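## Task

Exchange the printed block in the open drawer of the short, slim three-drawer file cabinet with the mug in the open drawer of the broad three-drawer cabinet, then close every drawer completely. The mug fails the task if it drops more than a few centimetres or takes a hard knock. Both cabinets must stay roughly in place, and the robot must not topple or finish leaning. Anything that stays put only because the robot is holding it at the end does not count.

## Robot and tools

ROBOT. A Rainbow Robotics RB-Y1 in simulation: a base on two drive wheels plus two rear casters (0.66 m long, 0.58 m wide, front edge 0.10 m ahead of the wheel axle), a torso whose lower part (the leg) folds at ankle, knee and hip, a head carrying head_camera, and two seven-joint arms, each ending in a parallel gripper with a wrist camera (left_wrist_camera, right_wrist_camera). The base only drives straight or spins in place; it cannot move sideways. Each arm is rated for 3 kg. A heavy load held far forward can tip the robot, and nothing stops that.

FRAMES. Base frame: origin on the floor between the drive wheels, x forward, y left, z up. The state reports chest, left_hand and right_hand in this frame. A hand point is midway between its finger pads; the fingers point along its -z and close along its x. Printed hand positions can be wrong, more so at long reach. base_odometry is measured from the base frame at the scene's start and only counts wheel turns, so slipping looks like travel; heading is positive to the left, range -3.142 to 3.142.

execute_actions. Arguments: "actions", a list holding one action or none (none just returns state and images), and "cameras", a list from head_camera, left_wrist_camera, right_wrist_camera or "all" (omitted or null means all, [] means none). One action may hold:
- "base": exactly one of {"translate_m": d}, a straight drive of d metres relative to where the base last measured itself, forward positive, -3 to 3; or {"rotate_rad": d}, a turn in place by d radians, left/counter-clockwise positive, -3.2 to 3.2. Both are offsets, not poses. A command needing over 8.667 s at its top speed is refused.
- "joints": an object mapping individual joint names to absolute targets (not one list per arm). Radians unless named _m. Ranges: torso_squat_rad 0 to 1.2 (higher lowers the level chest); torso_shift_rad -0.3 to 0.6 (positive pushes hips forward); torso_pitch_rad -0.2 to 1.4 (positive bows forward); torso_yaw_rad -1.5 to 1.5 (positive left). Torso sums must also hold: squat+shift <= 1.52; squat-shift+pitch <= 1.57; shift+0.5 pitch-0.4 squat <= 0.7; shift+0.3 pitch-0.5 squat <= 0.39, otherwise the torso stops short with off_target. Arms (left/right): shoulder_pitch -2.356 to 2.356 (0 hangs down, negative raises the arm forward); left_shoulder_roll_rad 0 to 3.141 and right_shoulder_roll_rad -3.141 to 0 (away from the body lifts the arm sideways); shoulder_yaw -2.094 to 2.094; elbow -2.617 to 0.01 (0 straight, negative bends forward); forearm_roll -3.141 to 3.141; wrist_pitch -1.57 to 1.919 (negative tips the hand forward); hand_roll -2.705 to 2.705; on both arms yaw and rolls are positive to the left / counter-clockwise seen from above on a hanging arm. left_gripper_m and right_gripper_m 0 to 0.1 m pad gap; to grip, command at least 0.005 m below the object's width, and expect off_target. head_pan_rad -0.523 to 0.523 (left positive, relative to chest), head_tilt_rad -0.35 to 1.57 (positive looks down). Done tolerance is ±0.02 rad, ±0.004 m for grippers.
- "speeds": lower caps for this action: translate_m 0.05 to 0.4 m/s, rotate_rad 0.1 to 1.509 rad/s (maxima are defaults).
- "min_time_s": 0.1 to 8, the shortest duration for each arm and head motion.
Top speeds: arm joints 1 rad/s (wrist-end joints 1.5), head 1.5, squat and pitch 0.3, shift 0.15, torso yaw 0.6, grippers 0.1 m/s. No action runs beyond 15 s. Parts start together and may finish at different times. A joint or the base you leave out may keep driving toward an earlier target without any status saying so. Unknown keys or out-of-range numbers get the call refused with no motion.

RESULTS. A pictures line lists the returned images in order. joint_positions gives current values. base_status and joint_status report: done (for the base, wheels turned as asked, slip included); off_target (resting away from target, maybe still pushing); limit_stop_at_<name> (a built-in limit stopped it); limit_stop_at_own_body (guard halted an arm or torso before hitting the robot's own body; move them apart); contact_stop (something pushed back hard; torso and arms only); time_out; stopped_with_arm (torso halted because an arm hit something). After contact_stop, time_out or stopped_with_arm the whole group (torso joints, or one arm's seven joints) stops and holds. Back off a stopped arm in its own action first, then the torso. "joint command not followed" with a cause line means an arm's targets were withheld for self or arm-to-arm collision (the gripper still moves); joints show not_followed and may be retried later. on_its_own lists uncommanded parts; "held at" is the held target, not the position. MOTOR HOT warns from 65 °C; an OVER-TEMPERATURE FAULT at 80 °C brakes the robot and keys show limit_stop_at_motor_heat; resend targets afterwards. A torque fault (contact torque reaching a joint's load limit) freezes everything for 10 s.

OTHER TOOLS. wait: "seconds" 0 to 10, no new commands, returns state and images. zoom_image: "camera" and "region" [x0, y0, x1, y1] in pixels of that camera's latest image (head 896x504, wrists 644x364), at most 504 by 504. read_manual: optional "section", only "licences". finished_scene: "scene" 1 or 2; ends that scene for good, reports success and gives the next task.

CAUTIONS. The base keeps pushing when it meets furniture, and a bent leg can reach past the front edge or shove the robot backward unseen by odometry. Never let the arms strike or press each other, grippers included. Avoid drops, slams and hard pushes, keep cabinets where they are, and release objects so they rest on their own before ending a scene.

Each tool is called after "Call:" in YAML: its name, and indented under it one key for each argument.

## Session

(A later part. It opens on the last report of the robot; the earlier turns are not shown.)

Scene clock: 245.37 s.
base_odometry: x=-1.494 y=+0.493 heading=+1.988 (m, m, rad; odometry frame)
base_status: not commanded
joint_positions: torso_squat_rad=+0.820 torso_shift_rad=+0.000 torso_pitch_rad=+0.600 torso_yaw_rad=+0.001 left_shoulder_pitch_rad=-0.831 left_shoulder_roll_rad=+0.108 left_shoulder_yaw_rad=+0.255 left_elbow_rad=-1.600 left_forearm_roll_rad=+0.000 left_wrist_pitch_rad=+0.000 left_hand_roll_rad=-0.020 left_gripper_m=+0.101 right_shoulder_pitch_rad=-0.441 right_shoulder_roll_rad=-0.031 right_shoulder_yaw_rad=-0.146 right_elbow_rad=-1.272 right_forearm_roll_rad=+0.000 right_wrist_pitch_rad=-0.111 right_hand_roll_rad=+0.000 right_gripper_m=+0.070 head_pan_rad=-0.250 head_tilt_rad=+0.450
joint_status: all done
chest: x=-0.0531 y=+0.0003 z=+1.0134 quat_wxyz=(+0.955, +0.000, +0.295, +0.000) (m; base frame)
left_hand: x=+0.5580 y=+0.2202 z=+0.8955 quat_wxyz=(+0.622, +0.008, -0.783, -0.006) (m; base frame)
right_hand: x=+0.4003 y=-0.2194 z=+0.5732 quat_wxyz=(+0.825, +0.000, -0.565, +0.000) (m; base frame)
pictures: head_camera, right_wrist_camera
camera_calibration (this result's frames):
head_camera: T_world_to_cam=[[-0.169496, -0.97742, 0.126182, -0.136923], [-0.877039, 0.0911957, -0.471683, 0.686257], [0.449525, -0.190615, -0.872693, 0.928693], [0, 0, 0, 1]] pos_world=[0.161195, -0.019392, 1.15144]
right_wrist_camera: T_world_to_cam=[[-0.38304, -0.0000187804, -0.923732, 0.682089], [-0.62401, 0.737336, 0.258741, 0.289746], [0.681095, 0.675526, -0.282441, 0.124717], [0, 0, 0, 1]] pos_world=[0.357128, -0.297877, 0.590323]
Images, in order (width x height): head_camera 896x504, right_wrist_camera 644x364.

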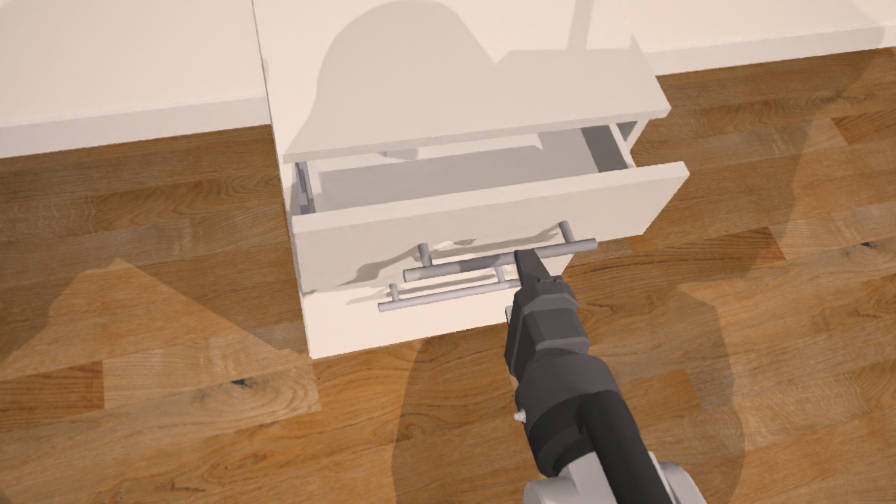

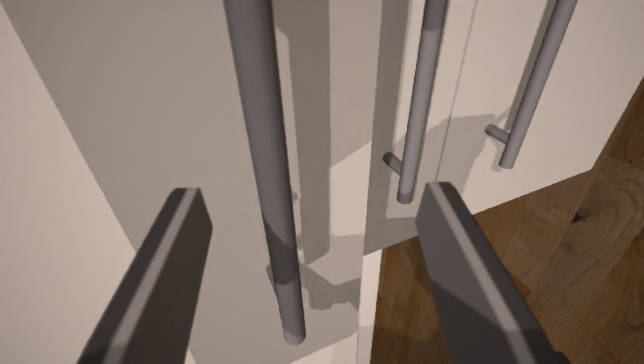

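Call:
execute_actions:
  actions:
    - {"base":{"translate_m":0.045},"speeds":{"translate_m":0.1}}
  cameras: ["head_camera","right_wrist_camera"]

Scene clock: 249.20 s.
base_odometry: x=-1.512 y=+0.534 heading=+1.987 (m, m, rad; odometry frame)
base_status: done
joint_positions: torso_squat_rad=+0.820 torso_shift_rad=+0.000 torso_pitch_rad=+0.600 torso_yaw_rad=+0.001 left_shoulder_pitch_rad=-0.831 left_shoulder_roll_rad=+0.108 left_shoulder_yaw_rad=+0.255 left_elbow_rad=-1.600 left_forearm_roll_rad=+0.000 left_wrist_pitch_rad=+0.000 left_hand_roll_rad=-0.020 left_gripper_m=+0.101 right_shoulder_pitch_rad=-0.441 right_shoulder_roll_rad=-0.031 right_shoulder_yaw_rad=-0.146 right_elbow_rad=-1.272 right_forearm_roll_rad=+0.000 right_wrist_pitch_rad=-0.111 right_hand_roll_rad=+0.000 right_gripper_m=+0.070 head_pan_rad=-0.250 head_tilt_rad=+0.450
joint_status: not commanded
chest: x=-0.0531 y=+0.0003 z=+1.0134 quat_wxyz=(+0.955, +0.000, +0.296, +0.000) (m; base frame)
left_hand: x=+0.5581 y=+0.2202 z=+0.8954 quat_wxyz=(+0.622, +0.008, -0.783, -0.006) (m; base frame)
right_hand: x=+0.4002 y=-0.2195 z=+0.5731 quat_wxyz=(+0.825, +0.000, -0.565, +0.000) (m; base frame)
pictures: head_camera, right_wrist_camera
camera_calibration (this result's frames):
head_camera: T_world_to_cam=[[-0.169501, -0.977418, 0.12619, -0.13693], [-0.877053, 0.0912029, -0.471656, 0.686242], [0.449496, -0.190622, -0.872706, 0.928701], [0, 0, 0, 1]] pos_world=[0.161213, -0.0193944, 1.15143]
right_wrist_camera: T_world_to_cam=[[-0.383296, -0.0000149494, -0.923626, 0.681986], [-0.623897, 0.737377, 0.258899, 0.289605], [0.681056, 0.675482, -0.282643, 0.124904], [0, 0, 0, 1]] pos_world=[0.357019, -0.297908, 0.590225]
Images, in order (width x height): head_camera 896x504, right_wrist_camera 644x364.

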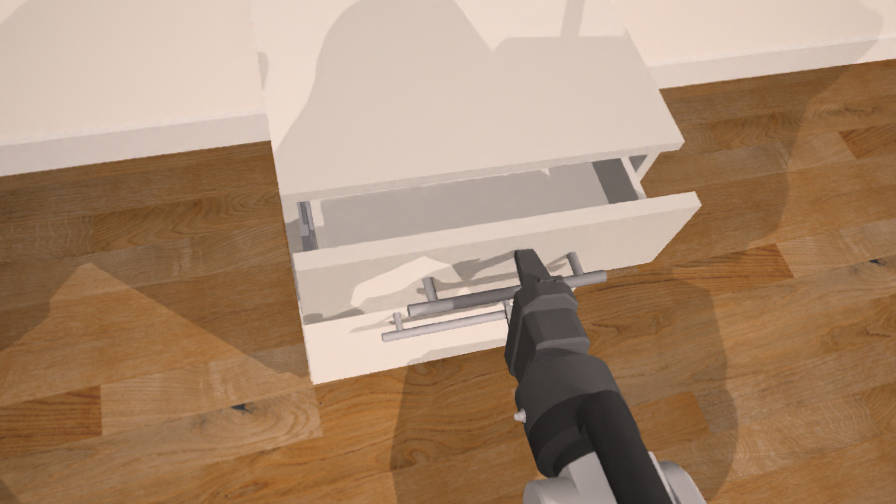

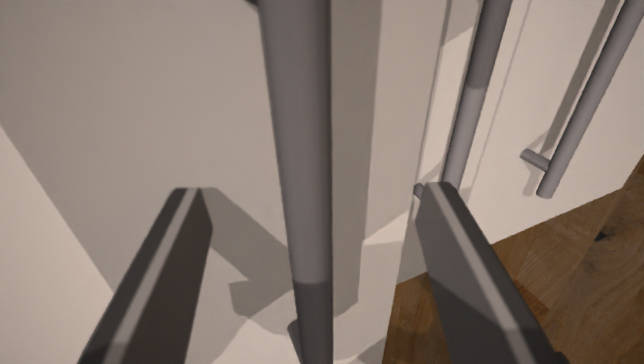

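Call:
execute_actions:
  actions:
    - {"joints":{"right_gripper_m":0.004}}
  cameras: ["right_wrist_camera"]

Scene clock: 252.33 s.
base_odometry: x=-1.512 y=+0.534 heading=+1.987 (m, m, rad; odometry frame)
base_status: not commanded
joint_positions: torso_squat_rad=+0.820 torso_shift_rad=+0.000 torso_pitch_rad=+0.600 torso_yaw_rad=+0.001 left_shoulder_pitch_rad=-0.831 left_shoulder_roll_rad=+0.108 left_shoulder_yaw_rad=+0.255 left_elbow_rad=-1.600 left_forearm_roll_rad=+0.000 left_wrist_pitch_rad=+0.000 left_hand_roll_rad=-0.020 left_gripper_m=+0.101 right_shoulder_pitch_rad=-0.442 right_shoulder_roll_rad=-0.031 right_shoulder_yaw_rad=-0.146 right_elbow_rad=-1.273 right_forearm_roll_rad=+0.000 right_wrist_pitch_rad=-0.112 right_hand_roll_rad=+0.000 right_gripper_m=+0.011 head_pan_rad=-0.250 head_tilt_rad=+0.450
joint_status: right_gripper_m off_target (ended at +0.011, target +0.004)
chest: x=-0.0532 y=+0.0003 z=+1.0135 quat_wxyz=(+0.955, +0.000, +0.295, +0.000) (m; base frame)
left_hand: x=+0.5580 y=+0.2202 z=+0.8956 quat_wxyz=(+0.622, +0.008, -0.783, -0.006) (m; base frame)
right_hand: x=+0.4007 y=-0.2193 z=+0.5740 quat_wxyz=(+0.825, +0.000, -0.566, +0.001) (m; base frame)
pictures: right_wrist_camera
camera_calibration (this result's frames):
right_wrist_camera: T_world_to_cam=[[-0.381198, -0.000149959, -0.924493, 0.682646], [-0.624668, 0.73723, 0.257451, 0.290736], [0.681526, 0.675641, -0.281124, 0.123649], [0, 0, 0, 1]] pos_world=[0.357567, -0.297779, 0.591012]
Images, in order (width x height): right_wrist_camera 644x364.

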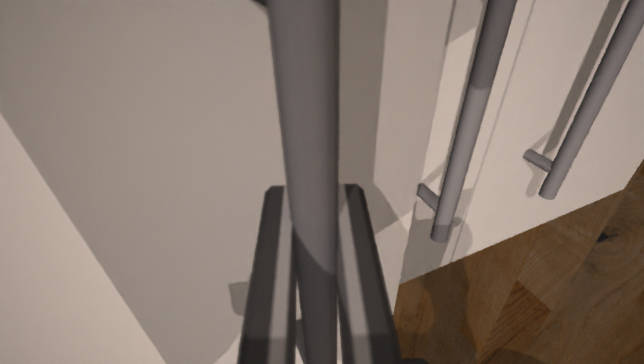

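Call:
execute_actions:
  actions:
    - {"base":{"translate_m":-0.22},"speeds":{"translate_m":0.08},"joints":{"head_tilt_rad":0.3}}
  cameras: ["head_camera","right_wrist_camera"]

Scene clock: 257.87 s.
base_odometry: x=-1.423 y=+0.333 heading=+1.987 (m, m, rad; odometry frame)
base_status: done
joint_positions: torso_squat_rad=+0.820 torso_shift_rad=+0.000 torso_pitch_rad=+0.600 torso_yaw_rad=+0.000 left_shoulder_pitch_rad=-0.831 left_shoulder_roll_rad=+0.108 left_shoulder_yaw_rad=+0.255 left_elbow_rad=-1.600 left_forearm_roll_rad=+0.000 left_wrist_pitch_rad=+0.000 left_hand_roll_rad=-0.020 left_gripper_m=+0.101 right_shoulder_pitch_rad=-0.441 right_shoulder_roll_rad=-0.032 right_shoulder_yaw_rad=-0.147 right_elbow_rad=-1.273 right_forearm_roll_rad=+0.000 right_wrist_pitch_rad=-0.111 right_hand_roll_rad=+0.000 right_gripper_m=+0.011 head_pan_rad=-0.250 head_tilt_rad=+0.300
joint_status: all done
chest: x=-0.0533 y=+0.0003 z=+1.0135 quat_wxyz=(+0.955, +0.000, +0.295, +0.000) (m; base frame)
left_hand: x=+0.5579 y=+0.2201 z=+0.8956 quat_wxyz=(+0.622, +0.007, -0.783, -0.006) (m; base frame)
right_hand: x=+0.4005 y=-0.2200 z=+0.5740 quat_wxyz=(+0.825, +0.000, -0.566, +0.000) (m; base frame)
pictures: head_camera, right_wrist_camera
camera_calibration (this result's frames):
head_camera: T_world_to_cam=[[-0.167858, -0.976991, 0.131574, -0.143376], [-0.800669, 0.0572497, -0.596365, 0.8256], [0.575111, -0.205452, -0.791857, 0.824828], [0, 0, 0, 1]] pos_world=[0.162599, -0.0178798, 1.16437]
right_wrist_camera: T_world_to_cam=[[-0.381383, -0.000599936, -0.924417, 0.68247], [-0.624147, 0.737821, 0.257023, 0.291268], [0.6819, 0.674996, -0.281766, 0.124272], [0, 0, 0, 1]] pos_world=[0.357335, -0.298377, 0.59104]
Images, in order (width x height): head_camera 896x504, right_wrist_camera 644x364.

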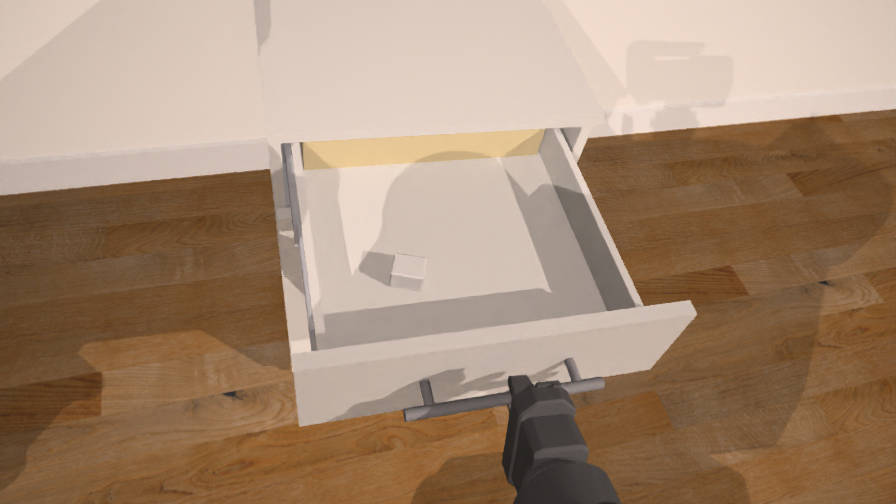

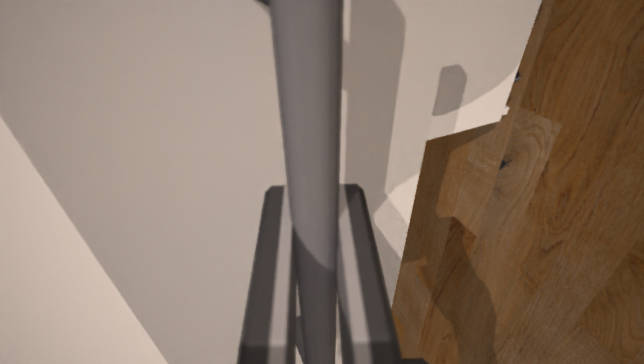

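Call:
execute_actions:
  actions:
    - {"joints":{"right_gripper_m":0.06}}
  cameras: []

Call:
execute_actions:
  actions:
    - {"base":{"translate_m":-0.12}}
  cameras: []

Call:
execute_actions:
  actions:
    - {"base":{"rotate_rad":0.122},"joints":{"torso_squat_rad":0.15,"torso_pitch_rad":0.7,"right_shoulder_pitch_rad":-1.035,"right_shoulder_roll_rad":-0.165,"right_shoulder_yaw_rad":-0.2985,"right_elbow_rad":-1.305,"right_wrist_pitch_rad":1.612,"right_hand_roll_rad":-1.92,"right_gripper_m":0.085,"head_tilt_rad":0.25,"head_pan_rad":-0.15}}
  cameras: ["head_camera"]

Scene clock: 287.87 s.
base_odometry: x=-1.423 y=+0.333 heading=+1.987 (m, m, rad; odometry frame)
base_status: not commanded
joint_positions: torso_squat_rad=+0.820 torso_shift_rad=+0.000 torso_pitch_rad=+0.600 torso_yaw_rad=+0.000 left_shoulder_pitch_rad=-0.831 left_shoulder_roll_rad=+0.108 left_shoulder_yaw_rad=+0.255 left_elbow_rad=-1.600 left_forearm_roll_rad=+0.000 left_wrist_pitch_rad=+0.000 left_hand_roll_rad=-0.020 left_gripper_m=+0.101 right_shoulder_pitch_rad=-0.441 right_shoulder_roll_rad=-0.031 right_shoulder_yaw_rad=-0.146 right_elbow_rad=-1.272 right_forearm_roll_rad=+0.000 right_wrist_pitch_rad=-0.111 right_hand_roll_rad=+0.000 right_gripper_m=+0.060 head_pan_rad=-0.250 head_tilt_rad=+0.300
joint_status: all done
chest: x=-0.0532 y=+0.0003 z=+1.0135 quat_wxyz=(+0.955, +0.000, +0.295, +0.000) (m; base frame)
left_hand: x=+0.5580 y=+0.2202 z=+0.8956 quat_wxyz=(+0.622, +0.008, -0.783, -0.006) (m; base frame)
right_hand: x=+0.4004 y=-0.2195 z=+0.5735 quat_wxyz=(+0.825, +0.000, -0.565, +0.001) (m; base frame)
pictures: none
No camera images: the call's "cameras" was empty. Leave "cameras" out to get every camera's image.

Scene clock: 289.47 s.
base_odometry: x=-1.374 y=+0.223 heading=+1.986 (m, m, rad; odometry frame)
base_status: done
joint_positions: torso_squat_rad=+0.820 torso_shift_rad=+0.000 torso_pitch_rad=+0.600 torso_yaw_rad=+0.000 left_shoulder_pitch_rad=-0.831 left_shoulder_roll_rad=+0.108 left_shoulder_yaw_rad=+0.255 left_elbow_rad=-1.600 left_forearm_roll_rad=+0.000 left_wrist_pitch_rad=+0.000 left_hand_roll_rad=-0.020 left_gripper_m=+0.101 right_shoulder_pitch_rad=-0.441 right_shoulder_roll_rad=-0.031 right_shoulder_yaw_rad=-0.146 right_elbow_rad=-1.272 right_forearm_roll_rad=+0.000 right_wrist_pitch_rad=-0.111 right_hand_roll_rad=+0.000 right_gripper_m=+0.060 head_pan_rad=-0.250 head_tilt_rad=+0.300
joint_status: not commanded
chest: x=-0.0532 y=+0.0003 z=+1.0135 quat_wxyz=(+0.955, +0.000, +0.295, +0.000) (m; base frame)
left_hand: x=+0.5580 y=+0.2202 z=+0.8955 quat_wxyz=(+0.622, +0.008, -0.783, -0.006) (m; base frame)
right_hand: x=+0.4002 y=-0.2196 z=+0.5733 quat_wxyz=(+0.825, +0.000, -0.565, +0.001) (m; base frame)
pictures: none
No camera images: the call's "cameras" was empty. Leave "cameras" out to get every camera's image.

Scene clock: 292.50 s.
base_odometry: x=-1.374 y=+0.223 heading=+2.108 (m, m, rad; odometry frame)
base_status: done
joint_positions: torso_squat_rad=+0.150 torso_shift_rad=+0.000 torso_pitch_rad=+0.700 torso_yaw_rad=+0.001 left_shoulder_pitch_rad=-0.831 left_shoulder_roll_rad=+0.108 left_shoulder_yaw_rad=+0.255 left_elbow_rad=-1.600 left_forearm_roll_rad=+0.000 left_wrist_pitch_rad=+0.000 left_hand_roll_rad=-0.020 left_gripper_m=+0.101 right_shoulder_pitch_rad=-1.035 right_shoulder_roll_rad=-0.165 right_shoulder_yaw_rad=-0.298 right_elbow_rad=-1.305 right_forearm_roll_rad=+0.000 right_wrist_pitch_rad=+1.612 right_hand_roll_rad=-1.920 right_gripper_m=+0.085 head_pan_rad=-0.150 head_tilt_rad=+0.250
joint_status: all done
chest: x=-0.0284 y=+0.0004 z=+1.2093 quat_wxyz=(+0.939, +0.000, +0.343, +0.000) (m; base frame)
left_hand: x=+0.5679 y=+0.2203 z=+1.0308 quat_wxyz=(+0.660, +0.007, -0.751, -0.006) (m; base frame)
right_hand: x=+0.3936 y=-0.2190 z=+0.7660 quat_wxyz=(+0.574, +0.000, +0.000, -0.819) (m; base frame)
pictures: head_camera
camera_calibration (this result's frames):
head_camera: T_world_to_cam=[[-0.0777759, -0.993259, 0.0859448, -0.109659], [-0.833385, 0.0174576, -0.552417, 0.91034], [0.547193, -0.11459, -0.829125, 0.999622], [0, 0, 0, 1]] pos_world=[0.203149, -0.0102655, 1.34112]
Images, in order (width x height): head_camera 896x504.

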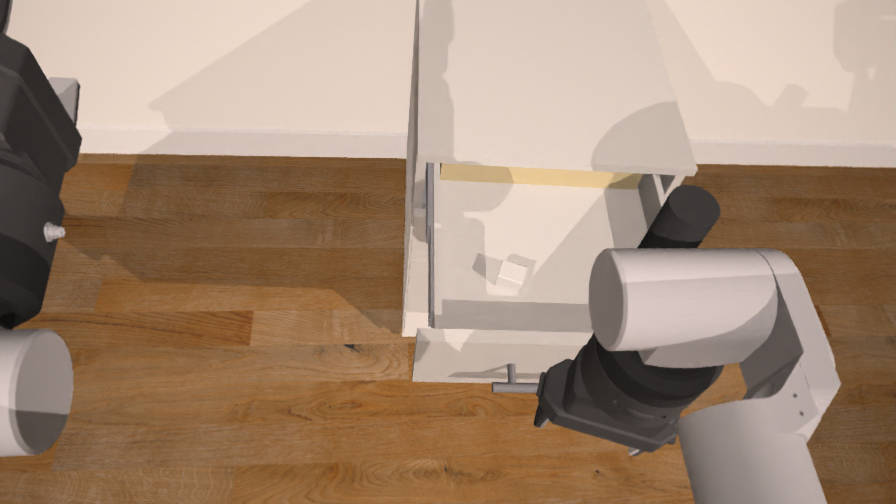

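Call:
execute_actions:
  actions:
    - {"base":{"translate_m":0.30},"speeds":{"translate_m":0.2},"joints":{"head_tilt_rad":0.45}}
  cameras: ["head_camera","right_wrist_camera"]

Scene clock: 298.80 s.
base_odometry: x=-1.528 y=+0.481 heading=+2.108 (m, m, rad; odometry frame)
base_status: done
joint_positions: torso_squat_rad=+0.150 torso_shift_rad=+0.000 torso_pitch_rad=+0.700 torso_yaw_rad=+0.001 left_shoulder_pitch_rad=-0.831 left_shoulder_roll_rad=+0.108 left_shoulder_yaw_rad=+0.255 left_elbow_rad=-1.600 left_forearm_roll_rad=+0.000 left_wrist_pitch_rad=+0.000 left_hand_roll_rad=-0.020 left_gripper_m=+0.101 right_shoulder_pitch_rad=-1.035 right_shoulder_roll_rad=-0.165 right_shoulder_yaw_rad=-0.298 right_elbow_rad=-1.305 right_forearm_roll_rad=+0.000 right_wrist_pitch_rad=+1.612 right_hand_roll_rad=-1.920 right_gripper_m=+0.085 head_pan_rad=-0.150 head_tilt_rad=+0.450
joint_status: all done
chest: x=-0.0284 y=+0.0004 z=+1.2093 quat_wxyz=(+0.939, +0.000, +0.343, +0.000) (m; base frame)
left_hand: x=+0.5679 y=+0.2203 z=+1.0309 quat_wxyz=(+0.660, +0.007, -0.751, -0.006) (m; base frame)
right_hand: x=+0.3936 y=-0.2190 z=+0.7661 quat_wxyz=(+0.574, +0.000, +0.000, -0.819) (m; base frame)
pictures: head_camera, right_wrist_camera
camera_calibration (this result's frames):
head_camera: T_world_to_cam=[[-0.080658, -0.993607, 0.0789934, -0.0999539], [-0.924976, 0.0450876, -0.377341, 0.685019], [0.371367, -0.103503, -0.922699, 1.14643], [0, 0, 0, 1]] pos_world=[0.199819, -0.0115425, 1.32419]
right_wrist_camera: T_world_to_cam=[[0.341435, 0.939614, 0.0234098, 0.052769], [0.6877, -0.266718, 0.675226, -0.819841], [0.640696, -0.214447, -0.737239, 0.352837], [0, 0, 0, 1]] pos_world=[0.319727, -0.192584, 0.812467]
Images, in order (width x height): head_camera 896x504, right_wrist_camera 644x364.

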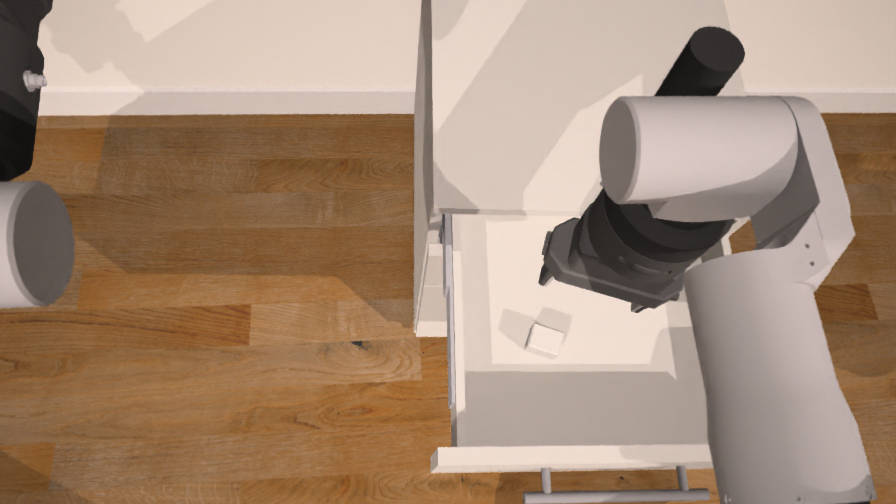

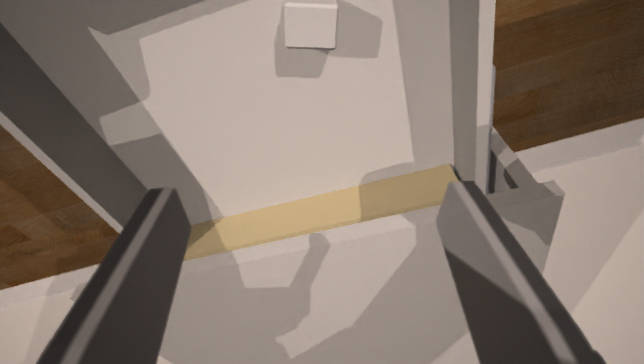

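Call:
execute_actions:
  actions:
    - {"joints":{"torso_squat_rad":0.7,"head_tilt_rad":0.55}}
  cameras: ["head_camera","right_wrist_camera"]

Scene clock: 305.47 s.
base_odometry: x=-1.528 y=+0.481 heading=+2.108 (m, m, rad; odometry frame)
base_status: not commanded
joint_positions: torso_squat_rad=+0.700 torso_shift_rad=+0.000 torso_pitch_rad=+0.700 torso_yaw_rad=+0.001 left_shoulder_pitch_rad=-0.831 left_shoulder_roll_rad=+0.108 left_shoulder_yaw_rad=+0.255 left_elbow_rad=-1.600 left_forearm_roll_rad=+0.000 left_wrist_pitch_rad=+0.000 left_hand_roll_rad=-0.020 left_gripper_m=+0.101 right_shoulder_pitch_rad=-1.035 right_shoulder_roll_rad=-0.165 right_shoulder_yaw_rad=-0.298 right_elbow_rad=-1.305 right_forearm_roll_rad=+0.000 right_wrist_pitch_rad=+1.612 right_hand_roll_rad=-1.920 right_gripper_m=+0.085 head_pan_rad=-0.150 head_tilt_rad=+0.550
joint_status: all done
chest: x=-0.0285 y=+0.0004 z=+1.0526 quat_wxyz=(+0.939, +0.000, +0.343, +0.000) (m; base frame)
left_hand: x=+0.5679 y=+0.2202 z=+0.8742 quat_wxyz=(+0.660, +0.007, -0.751, -0.006) (m; base frame)
right_hand: x=+0.3935 y=-0.2191 z=+0.6093 quat_wxyz=(+0.574, +0.000, +0.000, -0.819) (m; base frame)
pictures: head_camera, right_wrist_camera
camera_calibration (this result's frames):
head_camera: T_world_to_cam=[[-0.0826004, -0.993699, 0.0757619, -0.0835511], [-0.957178, 0.057939, -0.283644, 0.517953], [0.277467, -0.0959467, -0.955932, 1.05242], [0, 0, 0, 1]] pos_world=[0.196859, -0.0120578, 1.15929]
right_wrist_camera: T_world_to_cam=[[0.341437, 0.939613, 0.0234114, 0.0565052], [0.687691, -0.266718, 0.675236, -0.713989], [0.640704, -0.214451, -0.737231, 0.237299], [0, 0, 0, 1]] pos_world=[0.319672, -0.192637, 0.655732]
Images, in order (width x height): head_camera 896x504, right_wrist_camera 644x364.

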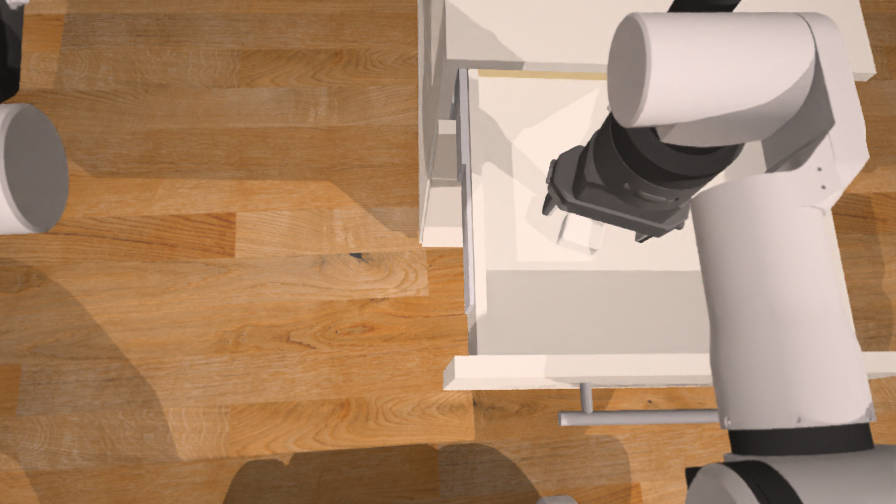

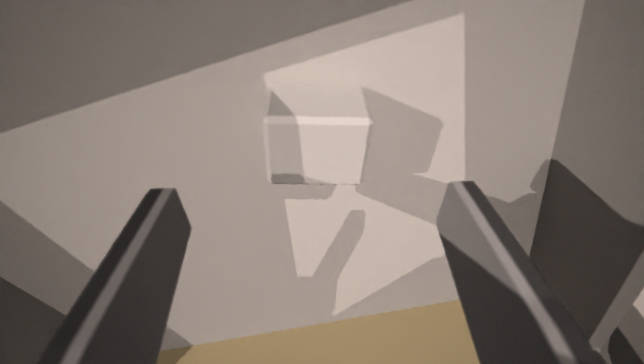

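Call:
execute_actions:
  actions:
    - {"joints":{"torso_squat_rad":0.785}}
  cameras: ["head_camera","right_wrist_camera"]

Scene clock: 314.53 s.
base_odometry: x=-1.528 y=+0.481 heading=+2.108 (m, m, rad; odometry frame)
base_status: not commanded
joint_positions: torso_squat_rad=+0.785 torso_shift_rad=+0.000 torso_pitch_rad=+0.700 torso_yaw_rad=+0.001 left_shoulder_pitch_rad=-0.831 left_shoulder_roll_rad=+0.108 left_shoulder_yaw_rad=+0.255 left_elbow_rad=-1.600 left_forearm_roll_rad=+0.000 left_wrist_pitch_rad=+0.000 left_hand_roll_rad=-0.020 left_gripper_m=+0.101 right_shoulder_pitch_rad=-1.035 right_shoulder_roll_rad=-0.165 right_shoulder_yaw_rad=-0.298 right_elbow_rad=-1.305 right_forearm_roll_rad=+0.000 right_wrist_pitch_rad=+1.612 right_hand_roll_rad=-1.920 right_gripper_m=+0.085 head_pan_rad=-0.150 head_tilt_rad=+0.550
joint_status: all done
chest: x=-0.0285 y=+0.0003 z=+1.0124 quat_wxyz=(+0.939, +0.000, +0.343, +0.000) (m; base frame)
left_hand: x=+0.5678 y=+0.2202 z=+0.8339 quat_wxyz=(+0.660, +0.007, -0.751, -0.006) (m; base frame)
right_hand: x=+0.3935 y=-0.2191 z=+0.5691 quat_wxyz=(+0.574, +0.000, +0.000, -0.819) (m; base frame)
pictures: head_camera, right_wrist_camera
camera_calibration (this result's frames):
head_camera: T_world_to_cam=[[-0.0826005, -0.993699, 0.0757617, -0.0805183], [-0.957179, 0.0579394, -0.283641, 0.506529], [0.277464, -0.0959464, -0.955933, 1.01398], [0, 0, 0, 1]] pos_world=[0.196844, -0.012071, 1.11907]
right_wrist_camera: T_world_to_cam=[[0.341443, 0.939611, 0.0233974, 0.0574777], [0.687709, -0.266719, 0.675217, -0.68681], [0.640682, -0.214457, -0.737248, 0.207676], [0, 0, 0, 1]] pos_world=[0.319646, -0.192654, 0.61551]
Images, in order (width x height): head_camera 896x504, right_wrist_camera 644x364.

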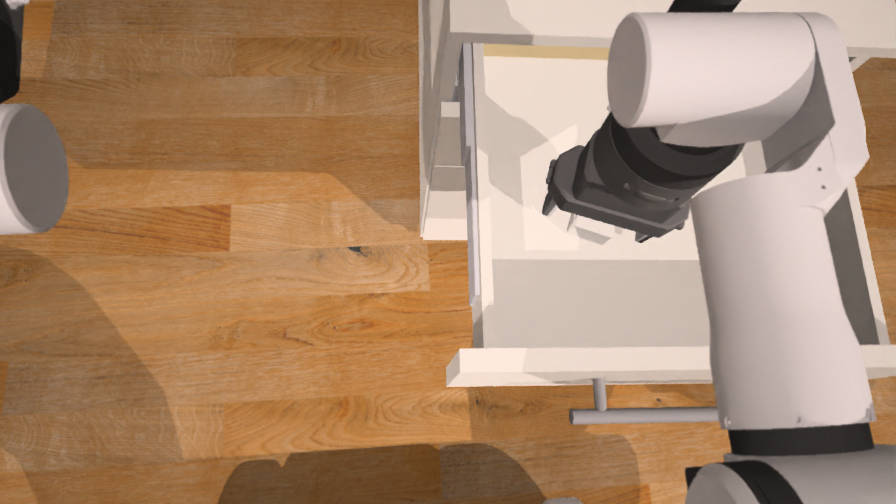

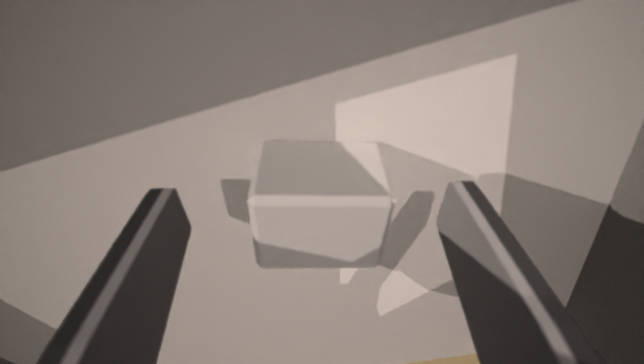

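Call:
execute_actions:
  actions:
    - {"joints":{"torso_squat_rad":0.805}}
  cameras: ["right_wrist_camera"]

Call:
execute_actions:
  actions:
    - {"joints":{"right_gripper_m":0.03}}
  cameras: ["right_wrist_camera"]

Scene clock: 321.97 s.
base_odometry: x=-1.528 y=+0.481 heading=+2.108 (m, m, rad; odometry frame)
base_status: not commanded
joint_positions: torso_squat_rad=+0.805 torso_shift_rad=+0.000 torso_pitch_rad=+0.700 torso_yaw_rad=+0.001 left_shoulder_pitch_rad=-0.831 left_shoulder_roll_rad=+0.108 left_shoulder_yaw_rad=+0.255 left_elbow_rad=-1.600 left_forearm_roll_rad=+0.000 left_wrist_pitch_rad=+0.000 left_hand_roll_rad=-0.020 left_gripper_m=+0.101 right_shoulder_pitch_rad=-1.035 right_shoulder_roll_rad=-0.165 right_shoulder_yaw_rad=-0.298 right_elbow_rad=-1.305 right_forearm_roll_rad=+0.000 right_wrist_pitch_rad=+1.612 right_hand_roll_rad=-1.920 right_gripper_m=+0.085 head_pan_rad=-0.150 head_tilt_rad=+0.550
joint_status: all done
chest: x=-0.0285 y=+0.0003 z=+1.0024 quat_wxyz=(+0.939, +0.000, +0.343, +0.000) (m; base frame)
left_hand: x=+0.5678 y=+0.2202 z=+0.8240 quat_wxyz=(+0.660, +0.007, -0.751, -0.006) (m; base frame)
right_hand: x=+0.3935 y=-0.2191 z=+0.5591 quat_wxyz=(+0.574, +0.000, +0.000, -0.819) (m; base frame)
pictures: right_wrist_camera
camera_calibration (this result's frames):
right_wrist_camera: T_world_to_cam=[[0.341444, 0.939611, 0.0234016, 0.0577146], [0.687698, -0.266719, 0.675228, -0.680071], [0.640693, -0.214459, -0.737238, 0.200311], [0, 0, 0, 1]] pos_world=[0.319639, -0.192658, 0.60553]
Images, in order (width x height): right_wrist_camera 644x364.

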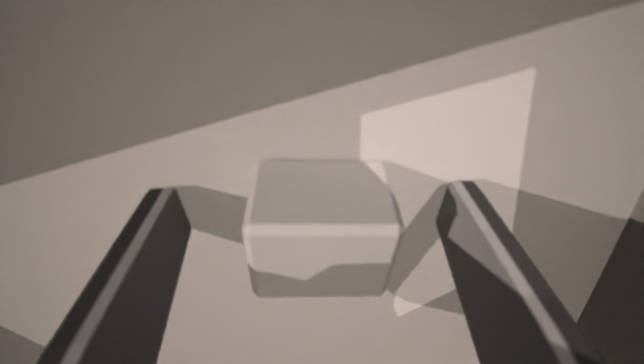

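Scene clock: 323.00 s.
base_odometry: x=-1.528 y=+0.481 heading=+2.108 (m, m, rad; odometry frame)
base_status: not commanded
joint_positions: torso_squat_rad=+0.805 torso_shift_rad=+0.000 torso_pitch_rad=+0.700 torso_yaw_rad=+0.001 left_shoulder_pitch_rad=-0.831 left_shoulder_roll_rad=+0.108 left_shoulder_yaw_rad=+0.255 left_elbow_rad=-1.600 left_forearm_roll_rad=+0.000 left_wrist_pitch_rad=+0.000 left_hand_roll_rad=-0.020 left_gripper_m=+0.101 right_shoulder_pitch_rad=-1.035 right_shoulder_roll_rad=-0.165 right_shoulder_yaw_rad=-0.298 right_elbow_rad=-1.305 right_forearm_roll_rad=+0.000 right_wrist_pitch_rad=+1.612 right_hand_roll_rad=-1.920 right_gripper_m=+0.038 head_pan_rad=-0.150 head_tilt_rad=+0.550
joint_status: right_gripper_m off_target (ended at +0.038, target +0.030)
chest: x=-0.0285 y=+0.0003 z=+1.0024 quat_wxyz=(+0.939, +0.000, +0.343, +0.000) (m; base frame)
left_hand: x=+0.5678 y=+0.2202 z=+0.8240 quat_wxyz=(+0.660, +0.007, -0.751, -0.006) (m; base frame)
right_hand: x=+0.3935 y=-0.2191 z=+0.5591 quat_wxyz=(+0.574, +0.000, +0.000, -0.819) (m; base frame)
pictures: right_wrist_camera
camera_calibration (this result's frames):
right_wrist_camera: T_world_to_cam=[[0.341444, 0.939611, 0.0234016, 0.0577144], [0.687698, -0.266719, 0.675228, -0.680071], [0.640693, -0.214459, -0.737238, 0.200311], [0, 0, 0, 1]] pos_world=[0.31964, -0.192658, 0.60553]
Images, in order (width x height): right_wrist_camera 644x364.

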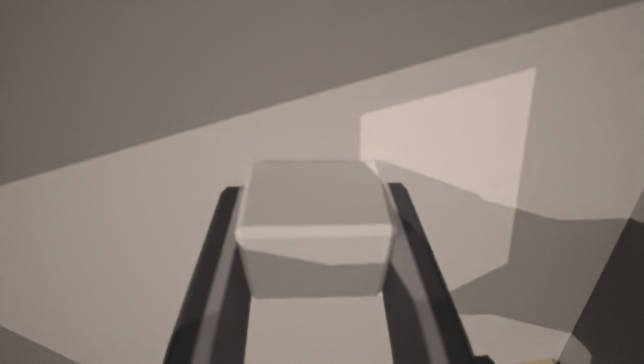

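Call:
execute_actions:
  actions:
    - {"joints":{"torso_squat_rad":0.15,"head_tilt_rad":0.45}}
  cameras: ["head_camera","right_wrist_camera"]

Scene clock: 327.60 s.
base_odometry: x=-1.528 y=+0.481 heading=+2.108 (m, m, rad; odometry frame)
base_status: not commanded
joint_positions: torso_squat_rad=+0.150 torso_shift_rad=+0.000 torso_pitch_rad=+0.700 torso_yaw_rad=+0.001 left_shoulder_pitch_rad=-0.831 left_shoulder_roll_rad=+0.108 left_shoulder_yaw_rad=+0.255 left_elbow_rad=-1.600 left_forearm_roll_rad=+0.000 left_wrist_pitch_rad=+0.000 left_hand_roll_rad=-0.020 left_gripper_m=+0.101 right_shoulder_pitch_rad=-1.035 right_shoulder_roll_rad=-0.165 right_shoulder_yaw_rad=-0.298 right_elbow_rad=-1.305 right_forearm_roll_rad=+0.000 right_wrist_pitch_rad=+1.612 right_hand_roll_rad=-1.920 right_gripper_m=+0.038 head_pan_rad=-0.150 head_tilt_rad=+0.450
joint_status: all done
chest: x=-0.0284 y=+0.0004 z=+1.2093 quat_wxyz=(+0.939, +0.000, +0.343, +0.000) (m; base frame)
left_hand: x=+0.5679 y=+0.2203 z=+1.0308 quat_wxyz=(+0.660, +0.007, -0.751, -0.006) (m; base frame)
right_hand: x=+0.3935 y=-0.2190 z=+0.7660 quat_wxyz=(+0.574, +0.000, +0.000, -0.819) (m; base frame)
pictures: head_camera, right_wrist_camera
camera_calibration (this result's frames):
head_camera: T_world_to_cam=[[-0.0806564, -0.993607, 0.0789944, -0.0999543], [-0.924997, 0.0450914, -0.37729, 0.684952], [0.371316, -0.1035, -0.92272, 1.14645], [0, 0, 0, 1]] pos_world=[0.199821, -0.0115426, 1.32417]
right_wrist_camera: T_world_to_cam=[[0.341451, 0.939609, 0.0233623, 0.0528248], [0.687767, -0.266719, 0.675157, -0.819758], [0.640615, -0.214465, -0.737304, 0.352908], [0, 0, 0, 1]] pos_world=[0.319688, -0.192594, 0.812432]
Images, in order (width x height): head_camera 896x504, right_wrist_camera 644x364.

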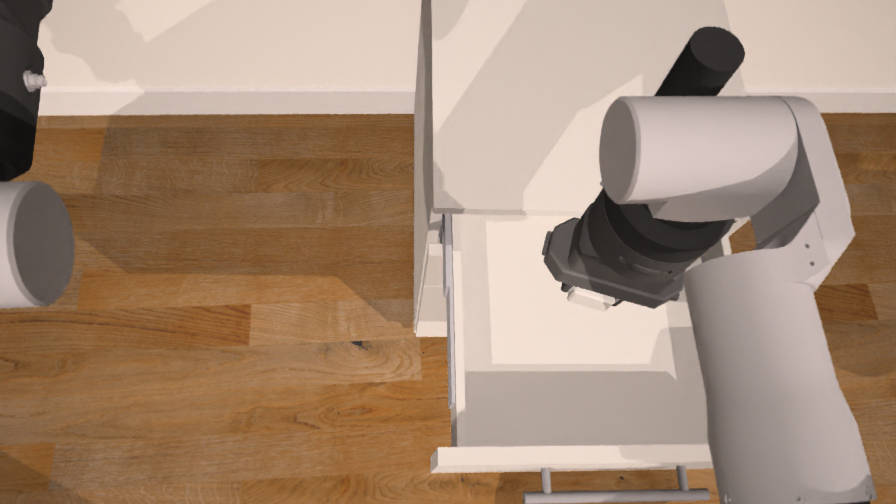

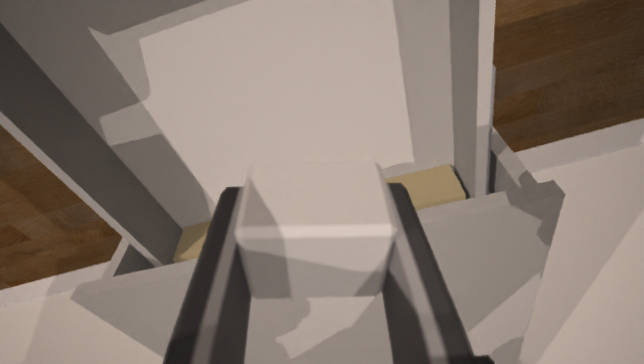

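Call:
execute_actions:
  actions:
    - {"base":{"translate_m":-0.4},"joints":{"head_tilt_rad":-0.3,"head_pan_rad":0}}
  cameras: []

Call:
execute_actions:
  actions:
    - {"base":{"rotate_rad":-2.32},"speeds":{"rotate_rad":0.9}}
  cameras: ["head_camera"]

Scene clock: 341.87 s.
base_odometry: x=-1.323 y=+0.137 heading=+2.108 (m, m, rad; odometry frame)
base_status: done
joint_positions: torso_squat_rad=+0.150 torso_shift_rad=+0.000 torso_pitch_rad=+0.700 torso_yaw_rad=+0.001 left_shoulder_pitch_rad=-0.831 left_shoulder_roll_rad=+0.108 left_shoulder_yaw_rad=+0.255 left_elbow_rad=-1.600 left_forearm_roll_rad=+0.000 left_wrist_pitch_rad=+0.000 left_hand_roll_rad=-0.020 left_gripper_m=+0.101 right_shoulder_pitch_rad=-1.035 right_shoulder_roll_rad=-0.165 right_shoulder_yaw_rad=-0.298 right_elbow_rad=-1.305 right_forearm_roll_rad=+0.000 right_wrist_pitch_rad=+1.612 right_hand_roll_rad=-1.920 right_gripper_m=+0.038 head_pan_rad=+0.000 head_tilt_rad=-0.300
joint_status: all done
chest: x=-0.0285 y=+0.0004 z=+1.2093 quat_wxyz=(+0.939, +0.000, +0.343, +0.000) (m; base frame)
left_hand: x=+0.5679 y=+0.2203 z=+1.0309 quat_wxyz=(+0.660, +0.007, -0.751, -0.006) (m; base frame)
right_hand: x=+0.3935 y=-0.2191 z=+0.7661 quat_wxyz=(+0.574, +0.000, +0.000, -0.819) (m; base frame)
pictures: none
No camera images: the call's "cameras" was empty. Leave "cameras" out to get every camera's image.

Scene clock: 346.57 s.
base_odometry: x=-1.323 y=+0.137 heading=-0.211 (m, m, rad; odometry frame)
base_status: done
joint_positions: torso_squat_rad=+0.150 torso_shift_rad=+0.000 torso_pitch_rad=+0.700 torso_yaw_rad=+0.001 left_shoulder_pitch_rad=-0.831 left_shoulder_roll_rad=+0.108 left_shoulder_yaw_rad=+0.255 left_elbow_rad=-1.600 left_forearm_roll_rad=+0.000 left_wrist_pitch_rad=+0.000 left_hand_roll_rad=-0.020 left_gripper_m=+0.101 right_shoulder_pitch_rad=-1.035 right_shoulder_roll_rad=-0.165 right_shoulder_yaw_rad=-0.298 right_elbow_rad=-1.305 right_forearm_roll_rad=+0.000 right_wrist_pitch_rad=+1.612 right_hand_roll_rad=-1.920 right_gripper_m=+0.038 head_pan_rad=+0.000 head_tilt_rad=-0.300
joint_status: not commanded
chest: x=-0.0285 y=+0.0004 z=+1.2093 quat_wxyz=(+0.939, +0.000, +0.343, +0.000) (m; base frame)
left_hand: x=+0.5679 y=+0.2203 z=+1.0309 quat_wxyz=(+0.660, +0.007, -0.751, -0.006) (m; base frame)
right_hand: x=+0.3935 y=-0.2191 z=+0.7661 quat_wxyz=(+0.574, +0.000, +0.000, -0.819) (m; base frame)
pictures: head_camera
camera_calibration (this result's frames):
head_camera: T_world_to_cam=[[0.037014, -0.999265, 0.00997229, -0.0207002], [-0.4211, -0.0246464, -0.906679, 1.33961], [0.906259, 0.0293605, -0.421702, 0.408277], [0, 0, 0, 1]] pos_world=[0.194872, 0.000344404, 1.38698]
Images, in order (width x height): head_camera 896x504.

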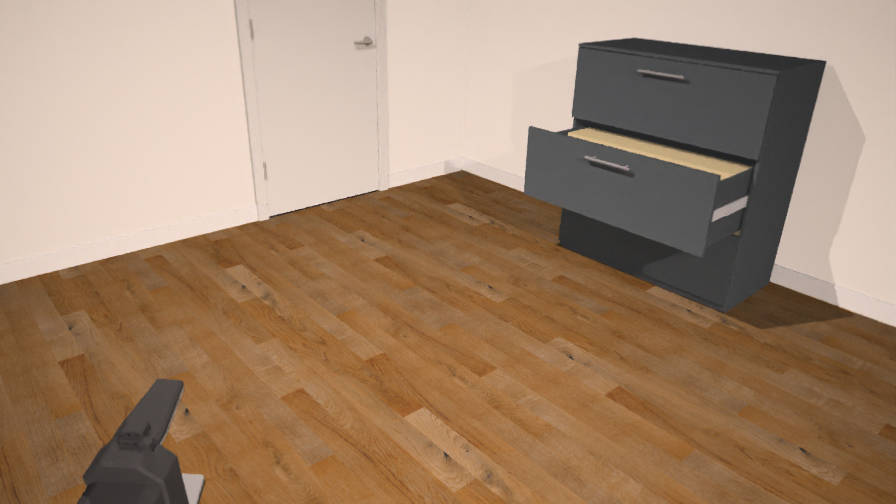

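Call:
execute_actions:
  actions:
    - {"base":{"translate_m":2.28}}
  cameras: []

Call:
execute_actions:
  actions:
    - {"base":{"rotate_rad":-0.92},"joints":{"head_tilt_rad":0.0}}
  cameras: ["head_camera"]

Scene clock: 357.03 s.
base_odometry: x=+0.906 y=-0.342 heading=-0.212 (m, m, rad; odometry frame)
base_status: done
joint_positions: torso_squat_rad=+0.150 torso_shift_rad=+0.000 torso_pitch_rad=+0.700 torso_yaw_rad=+0.001 left_shoulder_pitch_rad=-0.831 left_shoulder_roll_rad=+0.108 left_shoulder_yaw_rad=+0.255 left_elbow_rad=-1.600 left_forearm_roll_rad=+0.000 left_wrist_pitch_rad=+0.000 left_hand_roll_rad=-0.020 left_gripper_m=+0.101 right_shoulder_pitch_rad=-1.035 right_shoulder_roll_rad=-0.165 right_shoulder_yaw_rad=-0.298 right_elbow_rad=-1.305 right_forearm_roll_rad=+0.000 right_wrist_pitch_rad=+1.612 right_hand_roll_rad=-1.920 right_gripper_m=+0.038 head_pan_rad=+0.000 head_tilt_rad=-0.300
joint_status: not commanded
chest: x=-0.0284 y=+0.0004 z=+1.2093 quat_wxyz=(+0.939, +0.000, +0.343, +0.000) (m; base frame)
left_hand: x=+0.5679 y=+0.2202 z=+1.0309 quat_wxyz=(+0.660, +0.007, -0.751, -0.006) (m; base frame)
right_hand: x=+0.3936 y=-0.2191 z=+0.7660 quat_wxyz=(+0.574, +0.000, +0.000, -0.819) (m; base frame)
pictures: none
No camera images: the call's "cameras" was empty. Leave "cameras" out to get every camera's image.

Scene clock: 360.10 s.
base_odometry: x=+0.906 y=-0.342 heading=-1.131 (m, m, rad; odometry frame)
base_status: done
joint_positions: torso_squat_rad=+0.150 torso_shift_rad=+0.000 torso_pitch_rad=+0.700 torso_yaw_rad=+0.001 left_shoulder_pitch_rad=-0.831 left_shoulder_roll_rad=+0.108 left_shoulder_yaw_rad=+0.255 left_elbow_rad=-1.600 left_forearm_roll_rad=+0.000 left_wrist_pitch_rad=+0.000 left_hand_roll_rad=-0.020 left_gripper_m=+0.101 right_shoulder_pitch_rad=-1.035 right_shoulder_roll_rad=-0.165 right_shoulder_yaw_rad=-0.298 right_elbow_rad=-1.305 right_forearm_roll_rad=+0.000 right_wrist_pitch_rad=+1.612 right_hand_roll_rad=-1.920 right_gripper_m=+0.038 head_pan_rad=+0.000 head_tilt_rad=+0.000
joint_status: all done
chest: x=-0.0284 y=+0.0004 z=+1.2093 quat_wxyz=(+0.939, +0.000, +0.343, +0.000) (m; base frame)
left_hand: x=+0.5679 y=+0.2203 z=+1.0309 quat_wxyz=(+0.660, +0.007, -0.751, -0.006) (m; base frame)
right_hand: x=+0.3936 y=-0.2191 z=+0.7660 quat_wxyz=(+0.574, +0.000, +0.000, -0.819) (m; base frame)
pictures: head_camera
camera_calibration (this result's frames):
head_camera: T_world_to_cam=[[0.038268, -0.999267, -0.00123923, -0.00573511], [-0.670299, -0.02475, -0.741678, 1.14638], [0.741104, 0.0292132, -0.670755, 0.763339], [0, 0, 0, 1]] pos_world=[0.202924, 0.000342497, 1.36225]
Images, in order (width x height): head_camera 896x504.

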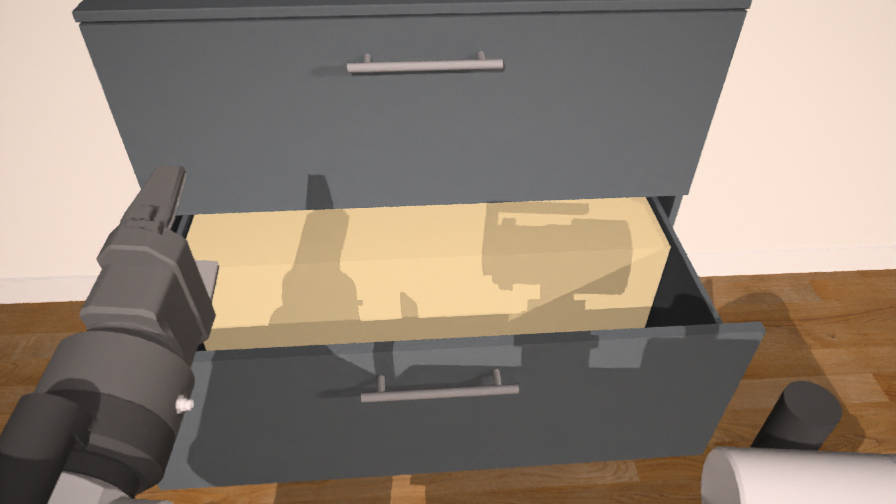

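Call:
execute_actions:
  actions:
    - {"base":{"translate_m":0.2},"speeds":{"translate_m":0.2},"joints":{"head_tilt_rad":0.45,"torso_squat_rad":0.0}}
  cameras: ["head_camera","left_wrist_camera"]

Scene clock: 376.27 s.
base_odometry: x=+0.991 y=-0.523 heading=-1.131 (m, m, rad; odometry frame)
base_status: done
joint_positions: torso_squat_rad=+0.000 torso_shift_rad=+0.000 torso_pitch_rad=+0.700 torso_yaw_rad=+0.001 left_shoulder_pitch_rad=-0.831 left_shoulder_roll_rad=+0.108 left_shoulder_yaw_rad=+0.255 left_elbow_rad=-1.600 left_forearm_roll_rad=+0.000 left_wrist_pitch_rad=+0.000 left_hand_roll_rad=-0.020 left_gripper_m=+0.101 right_shoulder_pitch_rad=-1.035 right_shoulder_roll_rad=-0.165 right_shoulder_yaw_rad=-0.298 right_elbow_rad=-1.305 right_forearm_roll_rad=+0.000 right_wrist_pitch_rad=+1.612 right_hand_roll_rad=-1.920 right_gripper_m=+0.038 head_pan_rad=+0.000 head_tilt_rad=+0.450
joint_status: all done
chest: x=-0.0284 y=+0.0004 z=+1.2172 quat_wxyz=(+0.939, +0.000, +0.343, +0.000) (m; base frame)
left_hand: x=+0.5679 y=+0.2203 z=+1.0388 quat_wxyz=(+0.660, +0.007, -0.751, -0.006) (m; base frame)
right_hand: x=+0.3935 y=-0.2191 z=+0.7739 quat_wxyz=(+0.574, +0.000, +0.000, -0.819) (m; base frame)
pictures: head_camera, left_wrist_camera
camera_calibration (this result's frames):
head_camera: T_world_to_cam=[[0.0338732, -0.999273, -0.0174767, 0.0168106], [-0.926181, -0.0248149, -0.376262, 0.686706], [0.375555, 0.0289318, -0.926348, 1.15806], [0, 0, 0, 1]] pos_world=[0.20053, 0.000334197, 1.33144]
left_wrist_camera: T_world_to_cam=[[-0.138065, -0.094844, 0.985871, -0.919923], [-0.643155, -0.748389, -0.162067, 0.72483], [0.753187, -0.656444, 0.0423273, -0.236461], [0, 0, 0, 1]] pos_world=[0.517267, 0.299983, 1.03441]
Images, in order (width x height): head_camera 896x504, left_wrist_camera 644x364.

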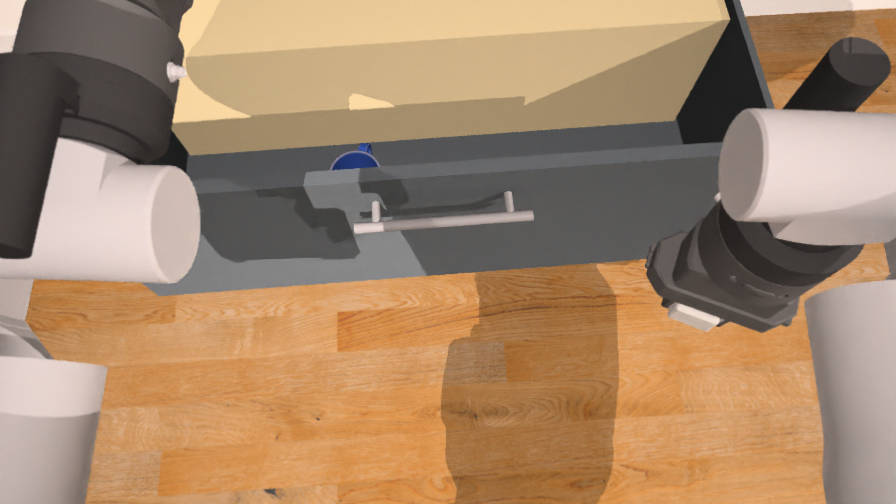

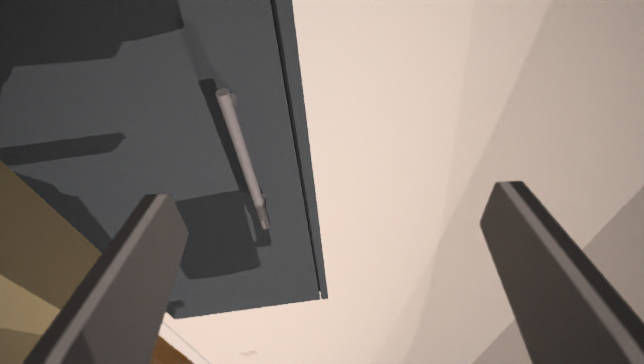

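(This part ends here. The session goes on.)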